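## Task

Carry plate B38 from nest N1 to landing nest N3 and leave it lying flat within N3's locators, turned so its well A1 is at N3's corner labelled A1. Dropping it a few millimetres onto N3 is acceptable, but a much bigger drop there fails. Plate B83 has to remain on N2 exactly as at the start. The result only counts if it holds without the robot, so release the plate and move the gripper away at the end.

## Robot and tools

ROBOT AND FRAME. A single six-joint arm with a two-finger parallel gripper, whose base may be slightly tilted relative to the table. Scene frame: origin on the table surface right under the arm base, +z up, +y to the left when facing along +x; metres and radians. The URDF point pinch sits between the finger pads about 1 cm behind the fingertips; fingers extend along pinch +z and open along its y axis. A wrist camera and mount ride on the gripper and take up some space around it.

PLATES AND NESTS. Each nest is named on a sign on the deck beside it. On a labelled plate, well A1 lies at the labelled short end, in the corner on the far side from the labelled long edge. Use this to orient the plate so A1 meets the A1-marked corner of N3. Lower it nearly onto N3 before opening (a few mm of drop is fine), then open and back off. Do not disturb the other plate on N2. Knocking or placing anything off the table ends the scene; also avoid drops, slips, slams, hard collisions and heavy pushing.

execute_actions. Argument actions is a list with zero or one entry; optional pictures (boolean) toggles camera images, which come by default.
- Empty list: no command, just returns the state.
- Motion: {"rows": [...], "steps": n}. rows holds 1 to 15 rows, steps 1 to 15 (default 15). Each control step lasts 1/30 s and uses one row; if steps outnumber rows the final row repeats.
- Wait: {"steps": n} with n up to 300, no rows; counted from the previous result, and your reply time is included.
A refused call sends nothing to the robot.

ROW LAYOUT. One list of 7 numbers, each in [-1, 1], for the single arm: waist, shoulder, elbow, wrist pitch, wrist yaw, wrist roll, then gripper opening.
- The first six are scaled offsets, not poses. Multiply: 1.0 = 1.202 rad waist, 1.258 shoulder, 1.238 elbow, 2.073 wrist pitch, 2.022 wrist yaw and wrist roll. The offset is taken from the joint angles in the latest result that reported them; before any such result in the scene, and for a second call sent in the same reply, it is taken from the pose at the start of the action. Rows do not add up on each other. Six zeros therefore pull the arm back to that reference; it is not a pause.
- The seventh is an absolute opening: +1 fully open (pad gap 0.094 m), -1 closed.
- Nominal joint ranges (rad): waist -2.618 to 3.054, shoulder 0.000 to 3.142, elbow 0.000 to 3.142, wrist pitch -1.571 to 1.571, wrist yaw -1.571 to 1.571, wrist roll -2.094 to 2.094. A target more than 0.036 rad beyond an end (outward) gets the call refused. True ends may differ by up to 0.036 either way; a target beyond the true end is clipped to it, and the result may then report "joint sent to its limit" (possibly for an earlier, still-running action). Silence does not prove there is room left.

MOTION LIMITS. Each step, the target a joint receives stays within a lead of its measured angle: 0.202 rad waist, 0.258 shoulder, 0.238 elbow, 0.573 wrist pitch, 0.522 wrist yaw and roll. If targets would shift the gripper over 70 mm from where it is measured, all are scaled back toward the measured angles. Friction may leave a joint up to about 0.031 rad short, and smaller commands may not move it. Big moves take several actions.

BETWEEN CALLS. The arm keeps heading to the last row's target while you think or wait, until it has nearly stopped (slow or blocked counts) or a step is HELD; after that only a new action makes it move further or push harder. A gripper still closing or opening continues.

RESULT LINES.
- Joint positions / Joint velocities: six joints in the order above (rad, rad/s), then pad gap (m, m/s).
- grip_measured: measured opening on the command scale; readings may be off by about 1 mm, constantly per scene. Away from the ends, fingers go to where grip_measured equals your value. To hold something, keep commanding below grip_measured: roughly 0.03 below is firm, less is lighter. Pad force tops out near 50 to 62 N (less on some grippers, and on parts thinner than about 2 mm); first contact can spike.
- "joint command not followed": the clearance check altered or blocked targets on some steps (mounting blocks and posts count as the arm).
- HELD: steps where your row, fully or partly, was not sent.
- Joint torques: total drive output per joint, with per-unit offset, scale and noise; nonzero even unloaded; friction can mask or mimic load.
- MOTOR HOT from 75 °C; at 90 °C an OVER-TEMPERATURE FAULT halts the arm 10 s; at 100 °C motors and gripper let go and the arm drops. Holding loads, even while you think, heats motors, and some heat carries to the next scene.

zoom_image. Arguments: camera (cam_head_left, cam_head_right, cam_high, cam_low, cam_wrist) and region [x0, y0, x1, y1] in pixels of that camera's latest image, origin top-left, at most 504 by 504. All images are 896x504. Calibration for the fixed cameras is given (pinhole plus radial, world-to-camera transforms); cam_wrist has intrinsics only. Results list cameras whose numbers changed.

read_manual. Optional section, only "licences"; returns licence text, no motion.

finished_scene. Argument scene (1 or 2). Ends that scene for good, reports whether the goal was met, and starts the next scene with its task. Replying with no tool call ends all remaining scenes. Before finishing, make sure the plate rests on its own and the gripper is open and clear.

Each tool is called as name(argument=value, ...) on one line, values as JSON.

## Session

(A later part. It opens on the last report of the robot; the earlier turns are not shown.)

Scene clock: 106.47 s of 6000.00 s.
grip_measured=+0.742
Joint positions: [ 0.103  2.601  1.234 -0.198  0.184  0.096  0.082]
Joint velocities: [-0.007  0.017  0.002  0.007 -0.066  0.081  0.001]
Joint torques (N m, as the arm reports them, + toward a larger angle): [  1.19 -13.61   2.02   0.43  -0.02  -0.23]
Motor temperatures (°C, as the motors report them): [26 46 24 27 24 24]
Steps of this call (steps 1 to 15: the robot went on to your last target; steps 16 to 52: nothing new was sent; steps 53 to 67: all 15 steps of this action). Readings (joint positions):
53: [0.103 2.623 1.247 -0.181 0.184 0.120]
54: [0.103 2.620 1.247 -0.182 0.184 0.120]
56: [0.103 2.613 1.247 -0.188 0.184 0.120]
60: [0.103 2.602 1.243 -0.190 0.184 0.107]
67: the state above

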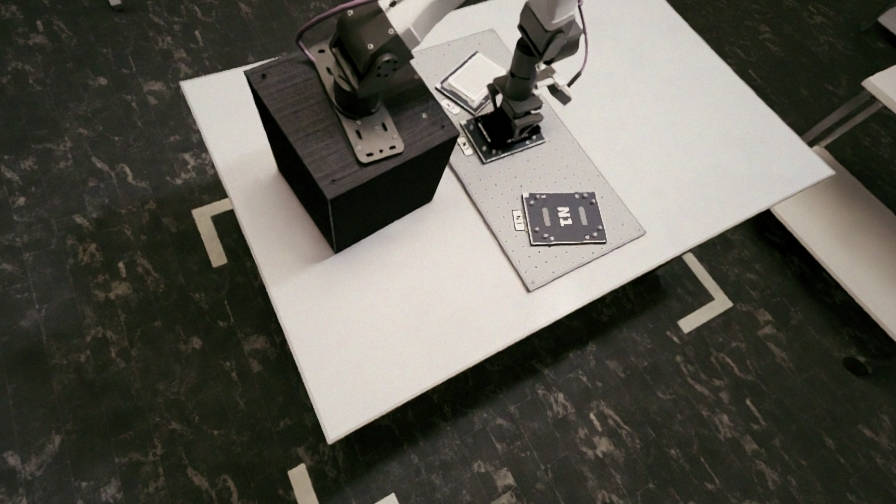

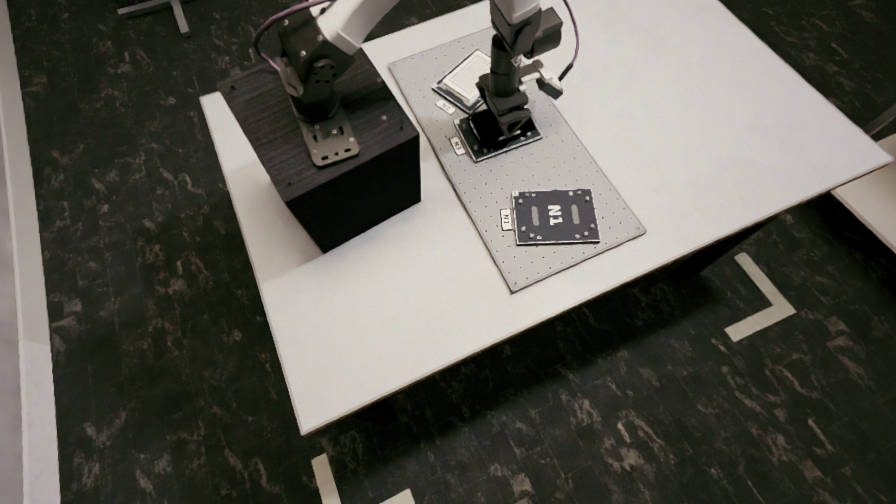

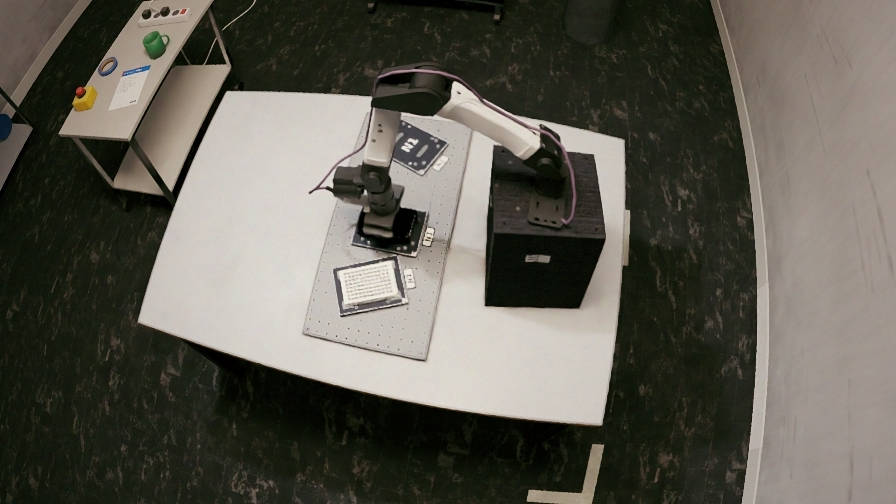

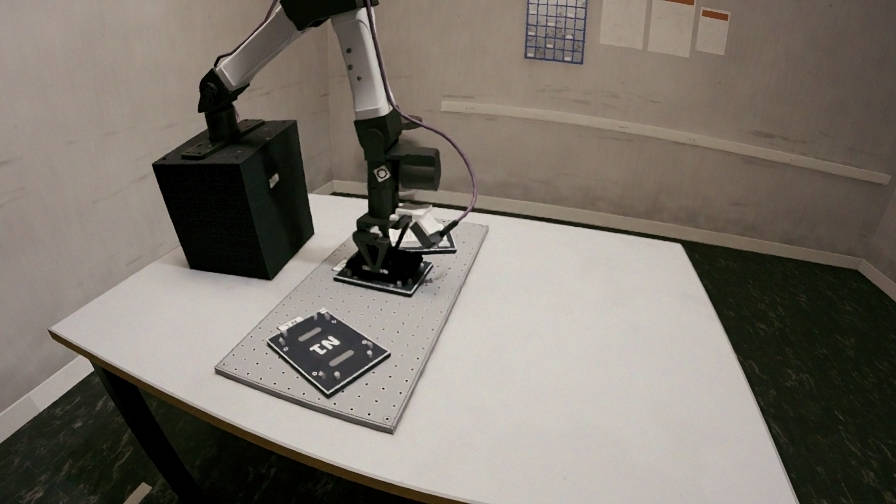

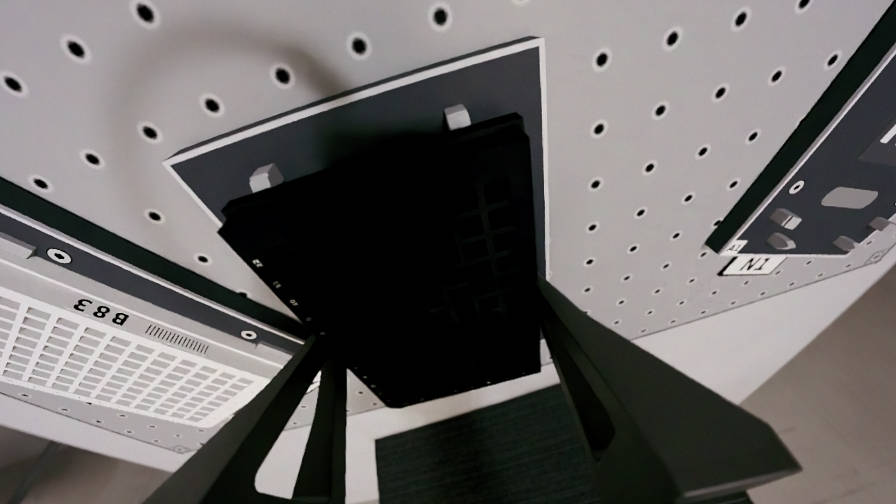

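execute_actions(actions=[{"rows":[[0.005,0,0,0,0,0,0.71],[0.01,0.008,0,0,0,0,0.71],[0.01,0.015,0.004,0.003,0,0,0.71],[0.01,0.021,0.007,0.006,0,0,0.71],[0.01,0.026,0.009,0.008,0,0,0.71],[0.01,0.03,0.011,0.009,0,0,0.71]],"steps":15}])

Scene clock: 108.73 s of 6000.00 s.
grip_measured=+0.742
Joint positions: [ 0.109  2.62   1.234 -0.188  0.183  0.093  0.082]
Joint velocities: [-0.007  0.012  0.002 -0.007  0.007 -0.051 -0.   ]
Joint torques (N m, as the arm reports them, + toward a larger angle): [  1.66 -10.49   4.28   0.5   -0.02  -0.06]
Motor temperatures (°C, as the motors report them): [26 46 24 27 24 24]
Steps of this call (steps 1 to 15: the robot went on to your last target; steps 16 to 53: nothing new was sent; steps 54 to 68: all 15 steps of this action). Readings (joint positions):
54: [0.103 2.601 1.234 -0.198 0.184 0.093]
55: [0.104 2.601 1.234 -0.198 0.184 0.093]
57: [0.106 2.601 1.234 -0.197 0.184 0.093]
61: [0.109 2.611 1.234 -0.189 0.184 0.093]
68: the state above

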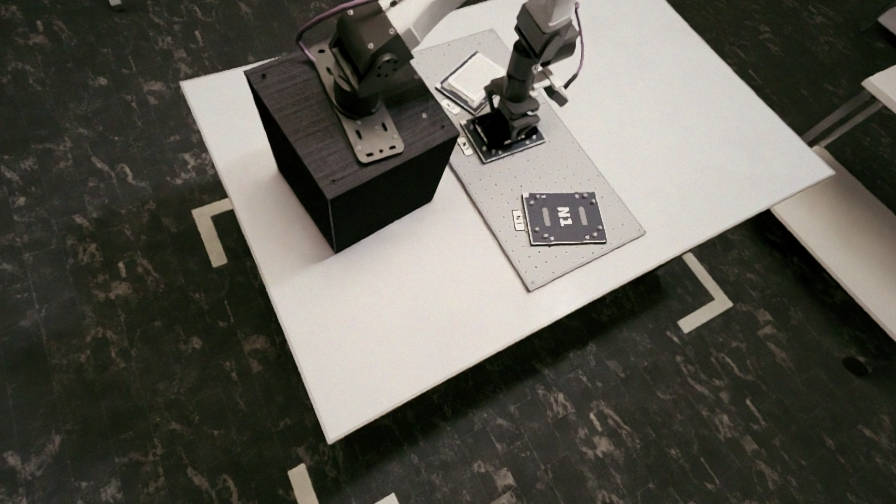

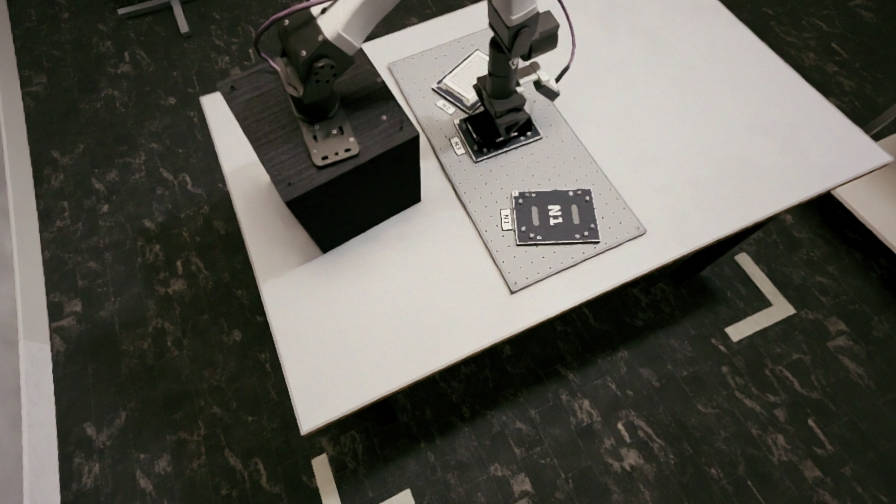

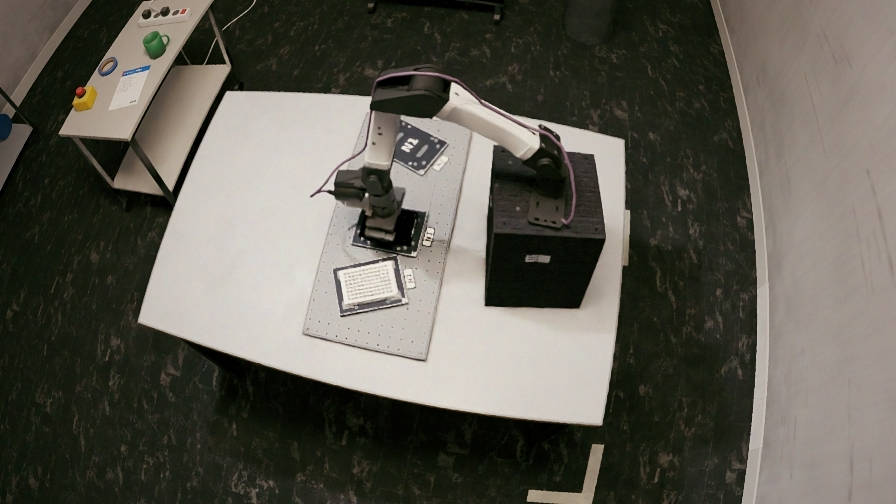

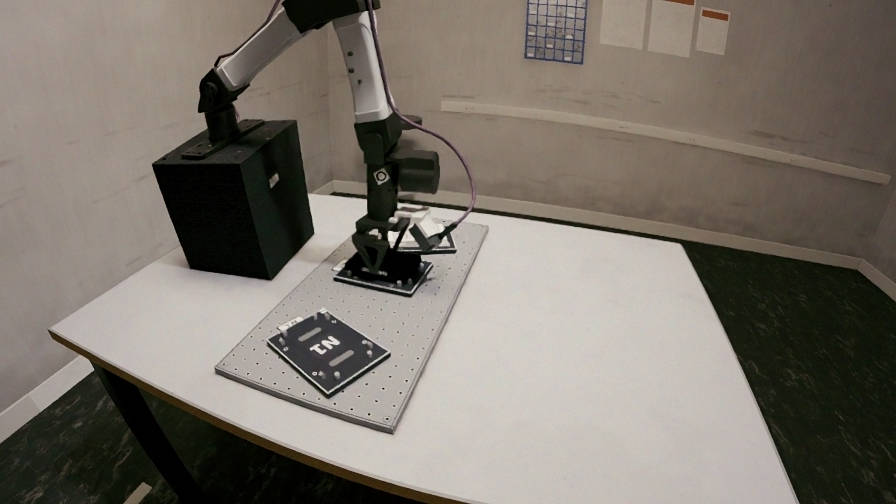

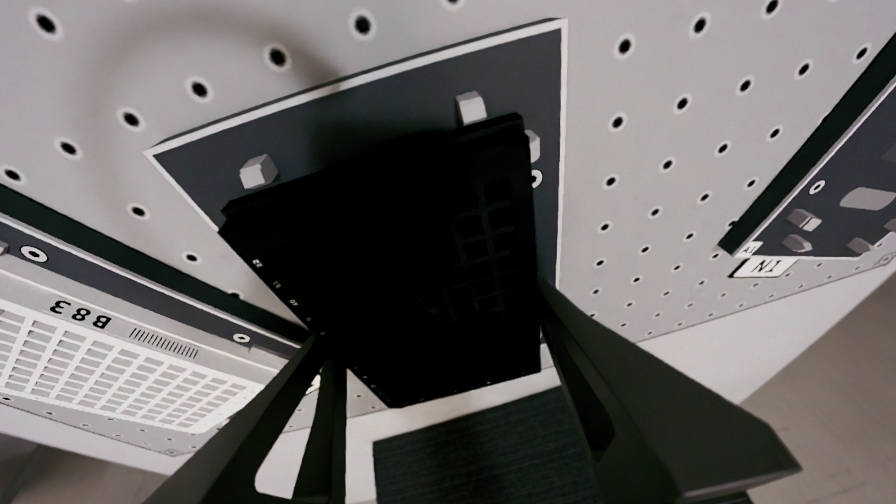

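execute_actions(actions=[{"rows":[[0,0,0.008,0,0,0,0.71],[0,0,0.016,0.002,0,0,0.71],[0,0.006,0.022,0.004,0,0,0.71],[0,0.012,0.022,0.004,0,0,0.71],[0,0.018,0.022,0.004,0,0,0.71],[0,0.024,0.022,0.004,0,0,0.71]],"steps":15}])

Scene clock: 110.43 s of 6000.00 s.
grip_measured=+0.742
Joint positions: [ 0.109  2.62   1.234 -0.188  0.183  0.093  0.082]
Joint velocities: [ 0.007 -0.022 -0.002 -0.022  0.051 -0.037 -0.   ]
Joint torques (N m, as the arm reports them, + toward a larger angle): [ 1.23 -9.59  5.21  0.52 -0.02 -0.1 ]
Motor temperatures (°C, as the motors report them): [26 46 24 27 24 24]
Steps of this call (steps 1 to 15: the robot went on to your last target; steps 16 to 36: nothing new was sent; steps 37 to 51: all 15 steps of this action). Readings (joint positions):
37: [0.109 2.620 1.234 -0.188 0.183 0.093]
38: [0.109 2.620 1.234 -0.188 0.183 0.093]
40: [0.109 2.620 1.234 -0.188 0.183 0.093]
44: [0.109 2.620 1.234 -0.188 0.183 0.093]
51: the state above

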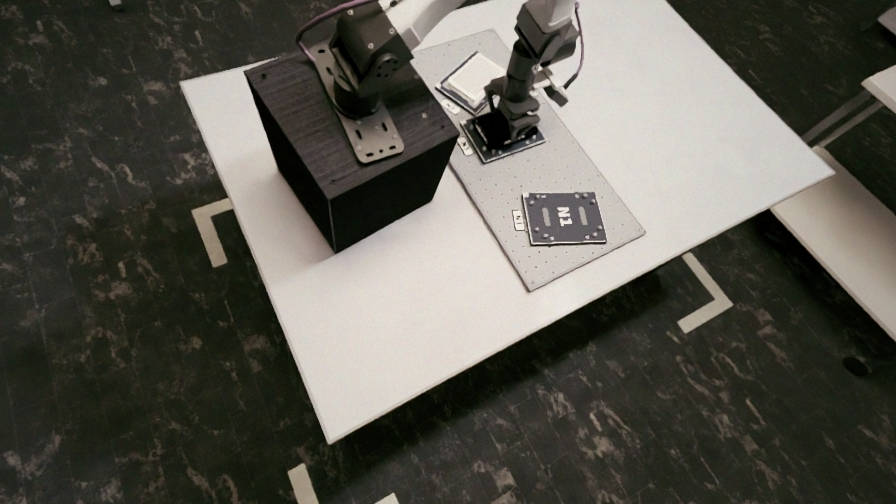

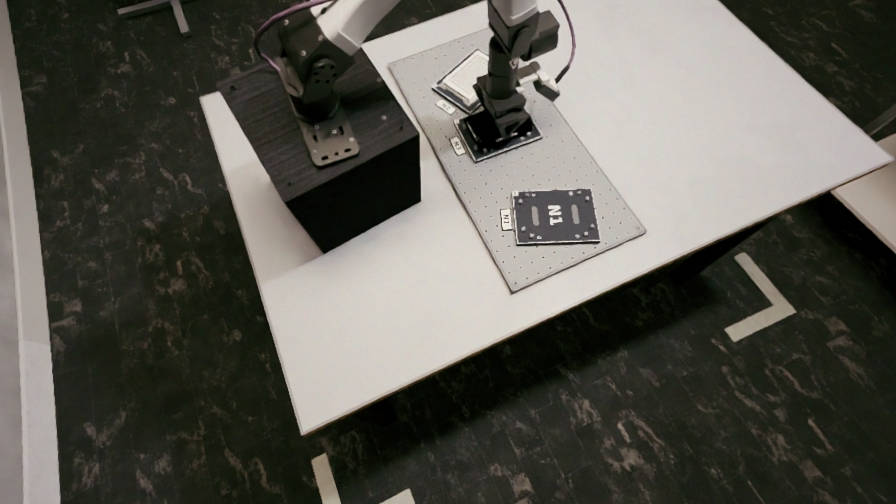

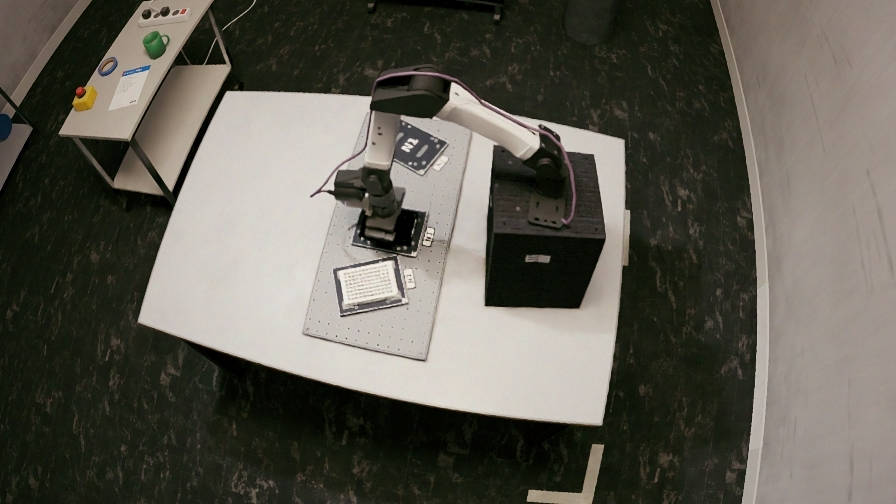

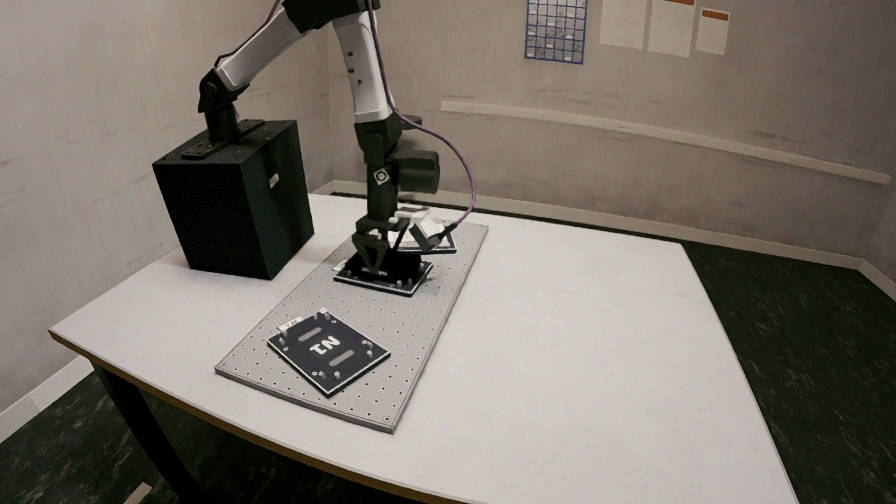

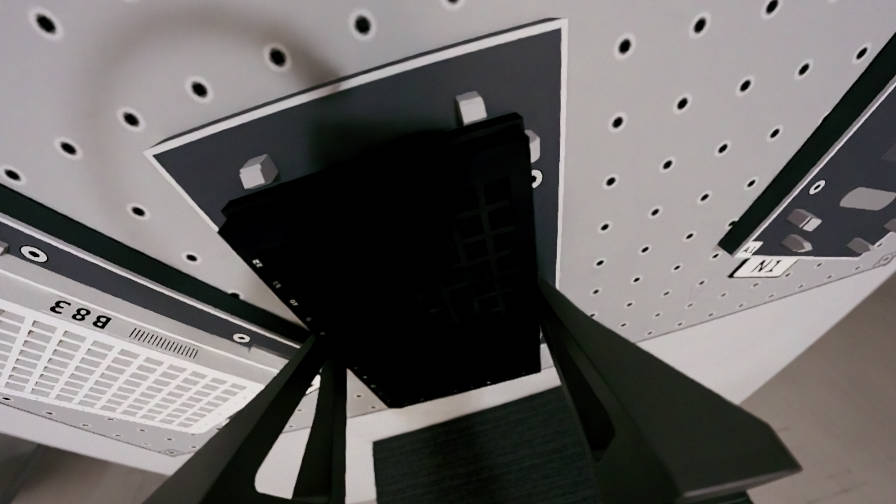

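execute_actions(actions=[{"rows":[[0,-0.008,0,0.004,0,0,0.71],[0,-0.008,0,0.008,0,0,0.71],[0,-0.008,0,0.011,0,0,0.71],[0,-0.008,0,0.011,0,0,0.71],[0,-0.008,0,0.011,0,0,0.71],[0,0,0,0.011,0,0,0.71],[0,0.01,0,0.011,0,0,0.71],[0,0.018,0,0.011,0,0,0.71],[0,0.026,0,0.011,0,0,0.71]],"steps":15}])

Scene clock: 112.27 s of 6000.00 s.
grip_measured=+0.742
Joint positions: [ 0.109  2.63   1.234 -0.174  0.183  0.093  0.082]
Joint velocities: [-0.012  0.002 -0.012  0.007  0.022 -0.022  0.   ]
Joint torques (N m, as the arm reports them, + toward a larger angle): [  1.38 -10.13   2.9    0.49  -0.05  -0.14]
Motor temperatures (°C, as the motors report them): [26 46 24 27 24 24]
Steps of this call (steps 1 to 15: the robot went on to your last target; steps 16 to 40: nothing new was sent; steps 41 to 55: all 15 steps of this action). Readings (joint positions):
41: [0.109 2.620 1.234 -0.188 0.183 0.093]
42: [0.109 2.620 1.234 -0.188 0.183 0.093]
44: [0.109 2.620 1.234 -0.185 0.183 0.093]
48: [0.109 2.620 1.234 -0.185 0.183 0.093]
55: the state above

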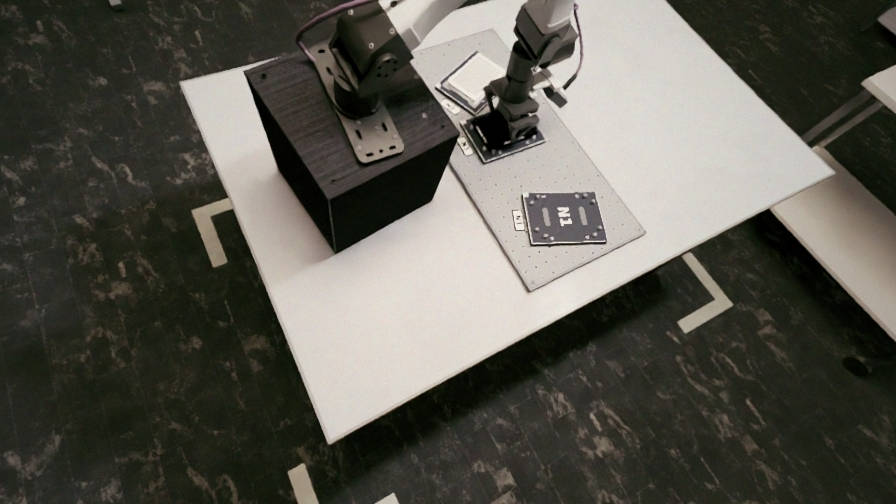

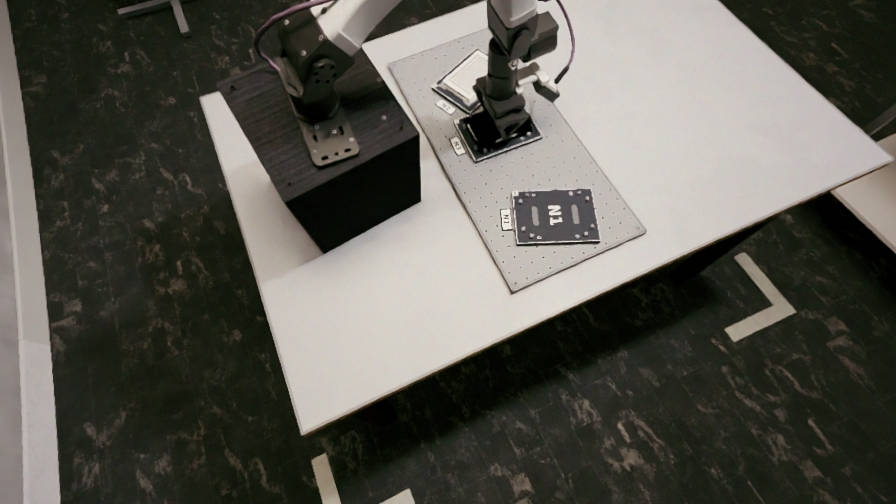

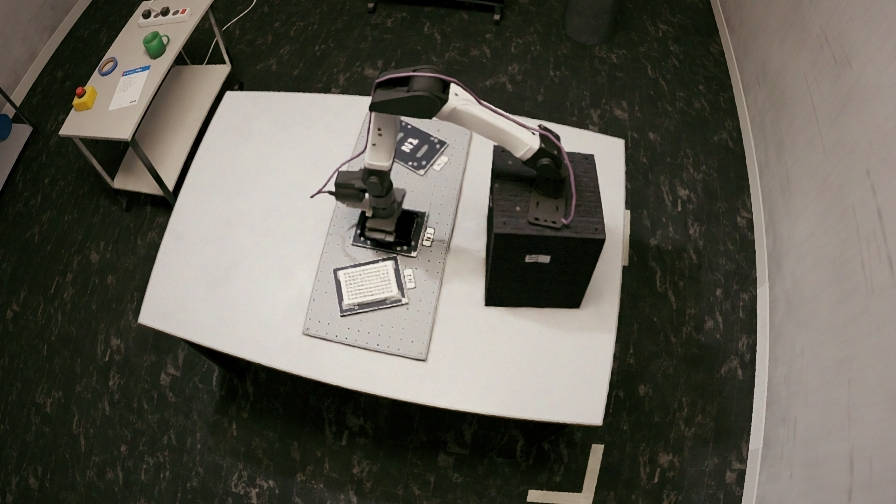

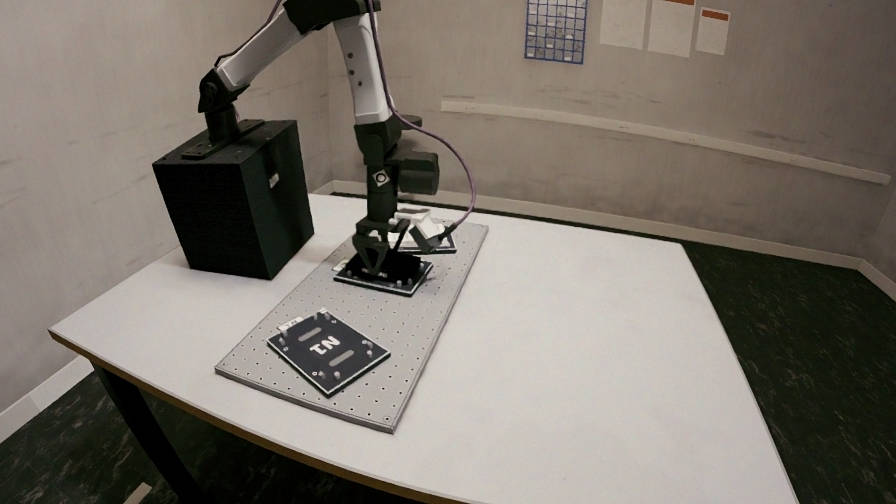

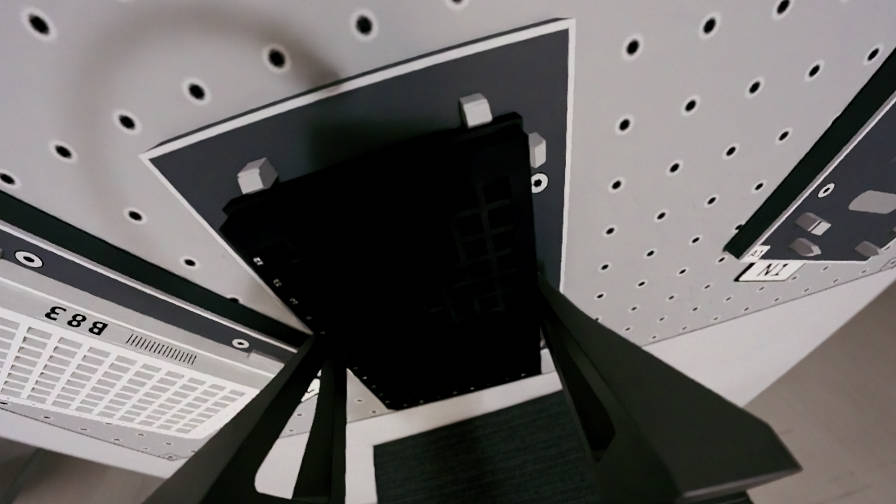

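execute_actions(actions=[{"rows":[[0,0.008,0,0.002,0,0,0.71],[0,0.016,0,0.004,0,0,0.71],[0,0.022,0,0.006,0,0,0.71],[0,0.026,0,0.006,0,0,0.71]],"steps":15}])

zoom_image(camera="cam_low", region=[310, 200, 470, 320])

zoom_image(camera="cam_head_left", region=[430, 60, 590, 180])

Scene clock: 113.83 s of 6000.00 s.
grip_measured=+0.742
Joint positions: [ 0.109  2.63   1.234 -0.174  0.182  0.093  0.082]
Joint velocities: [-0.002  0.002  0.002 -0.007  0.007 -0.051 -0.001]
Joint torques (N m, as the arm reports them, + toward a larger angle): [ 1.23 -9.4   3.1   0.57 -0.02 -0.1 ]
Motor temperatures (°C, as the motors report them): [26 46 24 27 24 24]
Steps of this call (steps 1 to 15: the robot went on to your last target; steps 16 to 32: nothing new was sent; steps 33 to 47: all 15 steps of this action). Readings (joint positions):
33: [0.109 2.630 1.234 -0.174 0.182 0.093]
34: [0.109 2.630 1.234 -0.174 0.182 0.093]
36: [0.109 2.630 1.234 -0.174 0.182 0.093]
40: [0.109 2.630 1.234 -0.174 0.182 0.093]
47: the state above

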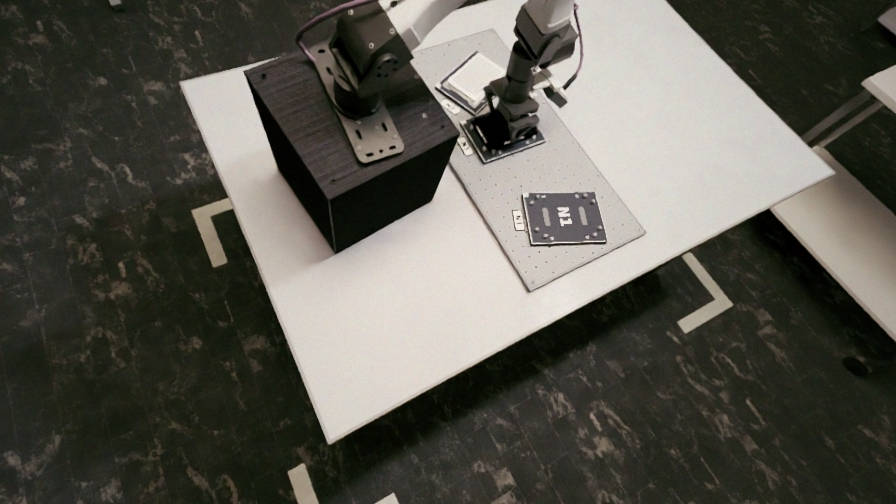

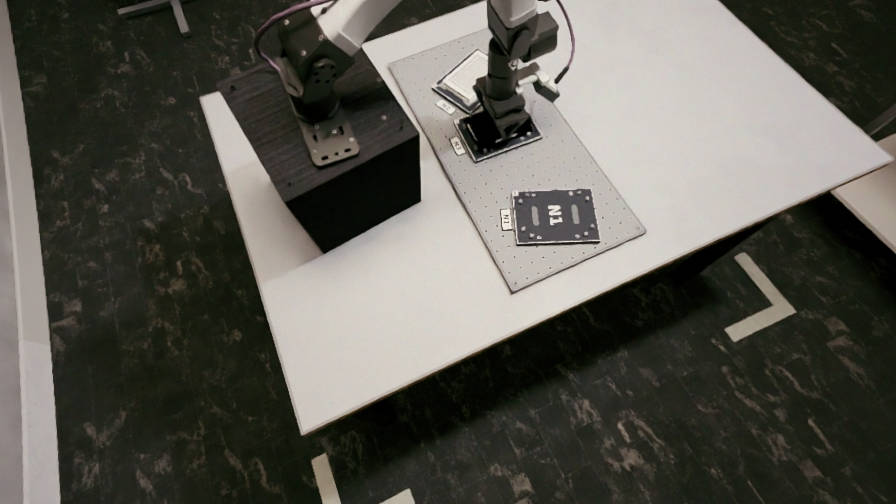

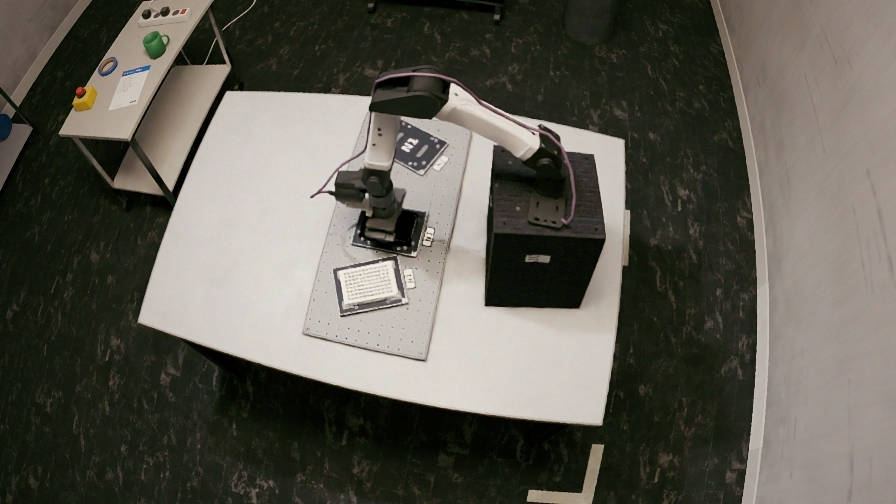

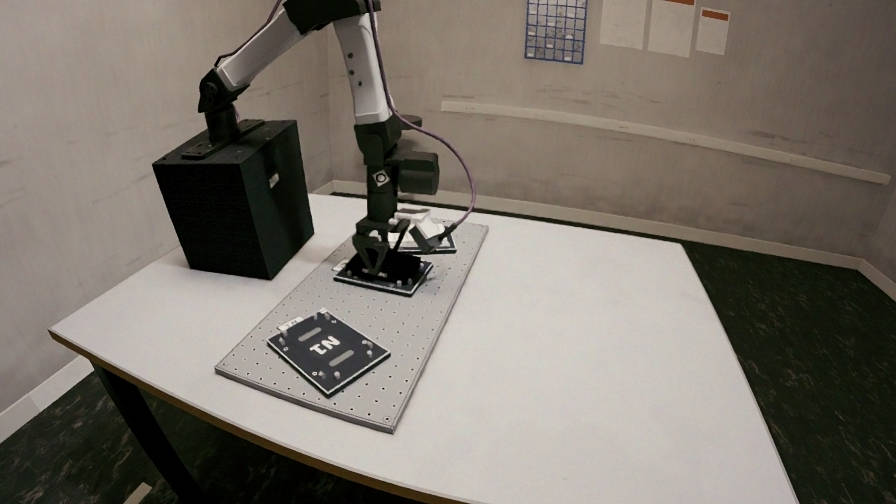

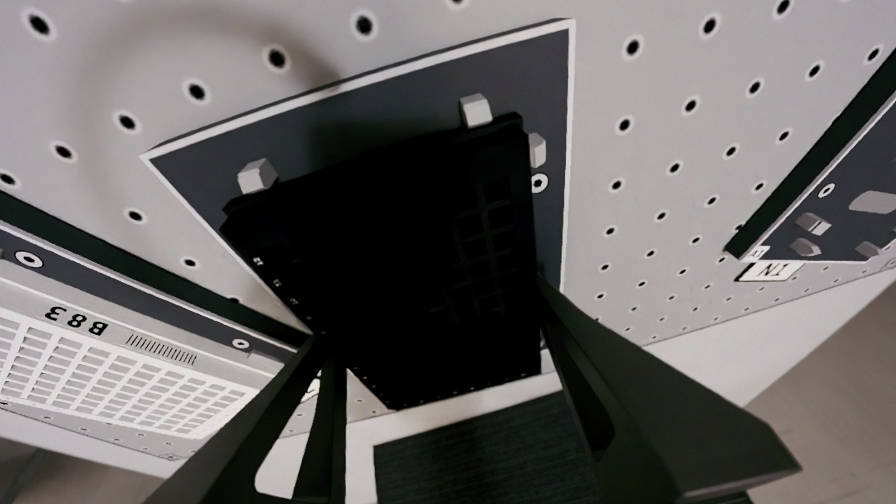

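Region (310, 200, 470, 320) of cam_low's 896x504 image, scaled by 3.150, with more detail than that image has; it fills the top 378 rows of this view, and the rest is white.

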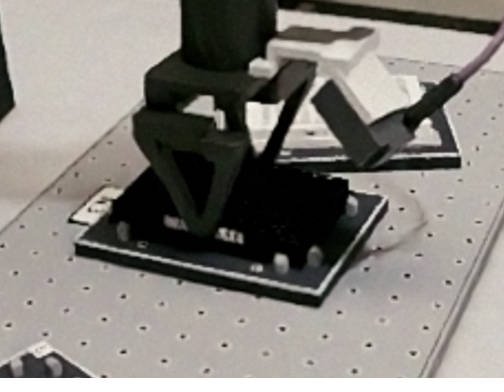

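Region (430, 60, 590, 180) of cam_head_left's 896x504 image, scaled by 3.150, with more detail than that image has; it fills the top 378 rows of this view, and the rest is white.

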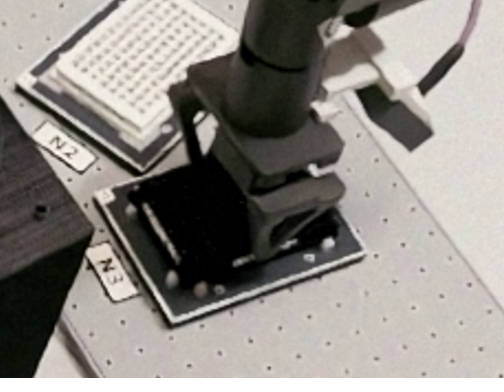

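execute_actions(actions=[{"rows":[[0,0.01,0,0.004,0,0,0.71],[0,0.02,0,0.005,0,0,0.71],[0,0.035,0,0.005,0,0,0.71]],"steps":12}])

Scene clock: 120.50 s of 6000.00 s.
grip_measured=+0.742
Joint positions: [ 0.109  2.644  1.234 -0.155  0.185  0.094  0.082]
Joint velocities: [ 0.007 -0.007 -0.002  0.007  0.007 -0.022  0.   ]
Joint torques (N m, as the arm reports them, + toward a larger angle): [ 1.25 -9.57  3.04  0.36 -0.05 -0.1 ]
Motor temperatures (°C, as the motors report them): [26 45 24 27 24 24]
Steps of this call (steps 1 to 15: the robot went on to your last target; steps 16 to 90: nothing new was sent; then 3.27 s passed at rest; steps 91 to 102: all 12 steps of this action). Readings (joint positions):
91: [0.109 2.630 1.234 -0.174 0.182 0.093]
92: [0.109 2.630 1.234 -0.174 0.182 0.093]
94: [0.109 2.636 1.234 -0.168 0.182 0.093]
98: [0.109 2.644 1.234 -0.155 0.185 0.094]
102: the state above

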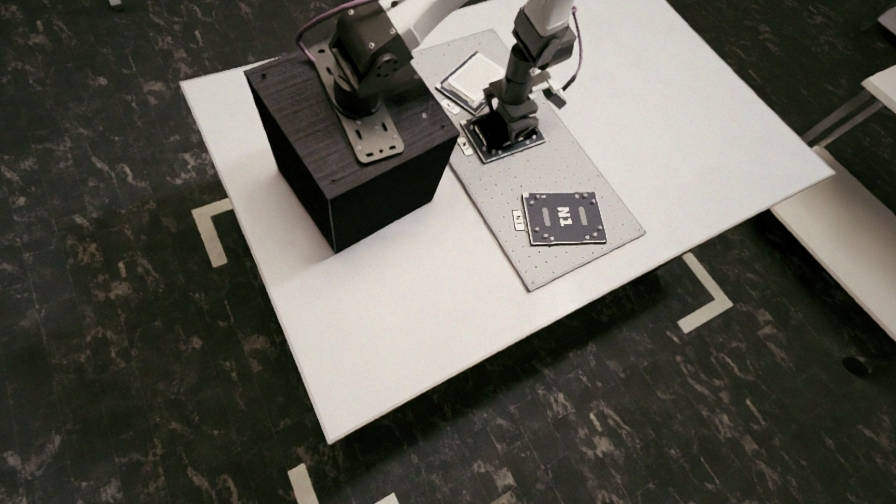

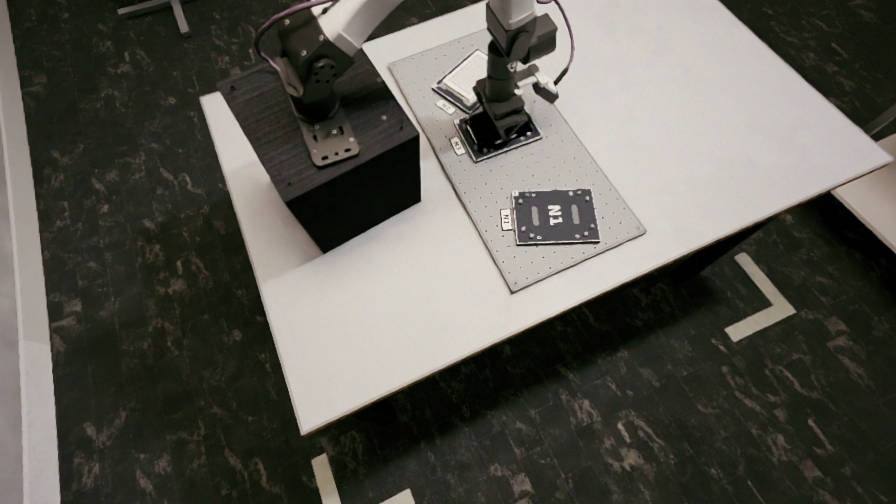

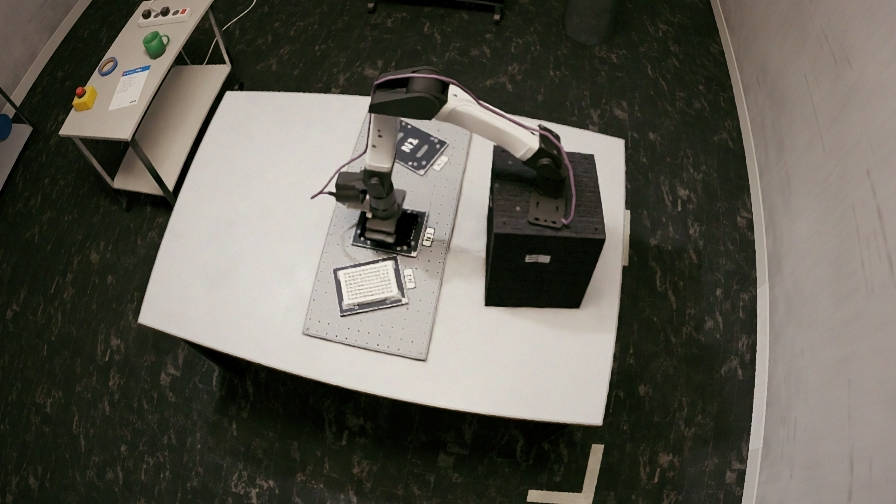

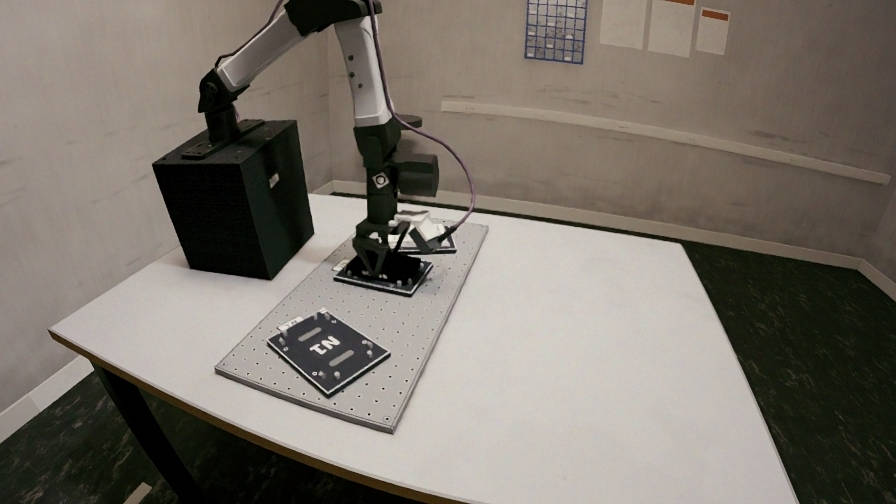

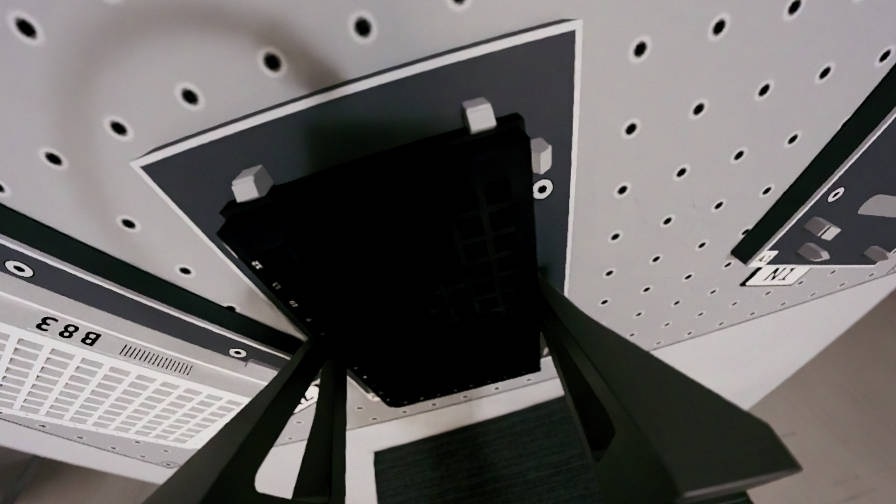

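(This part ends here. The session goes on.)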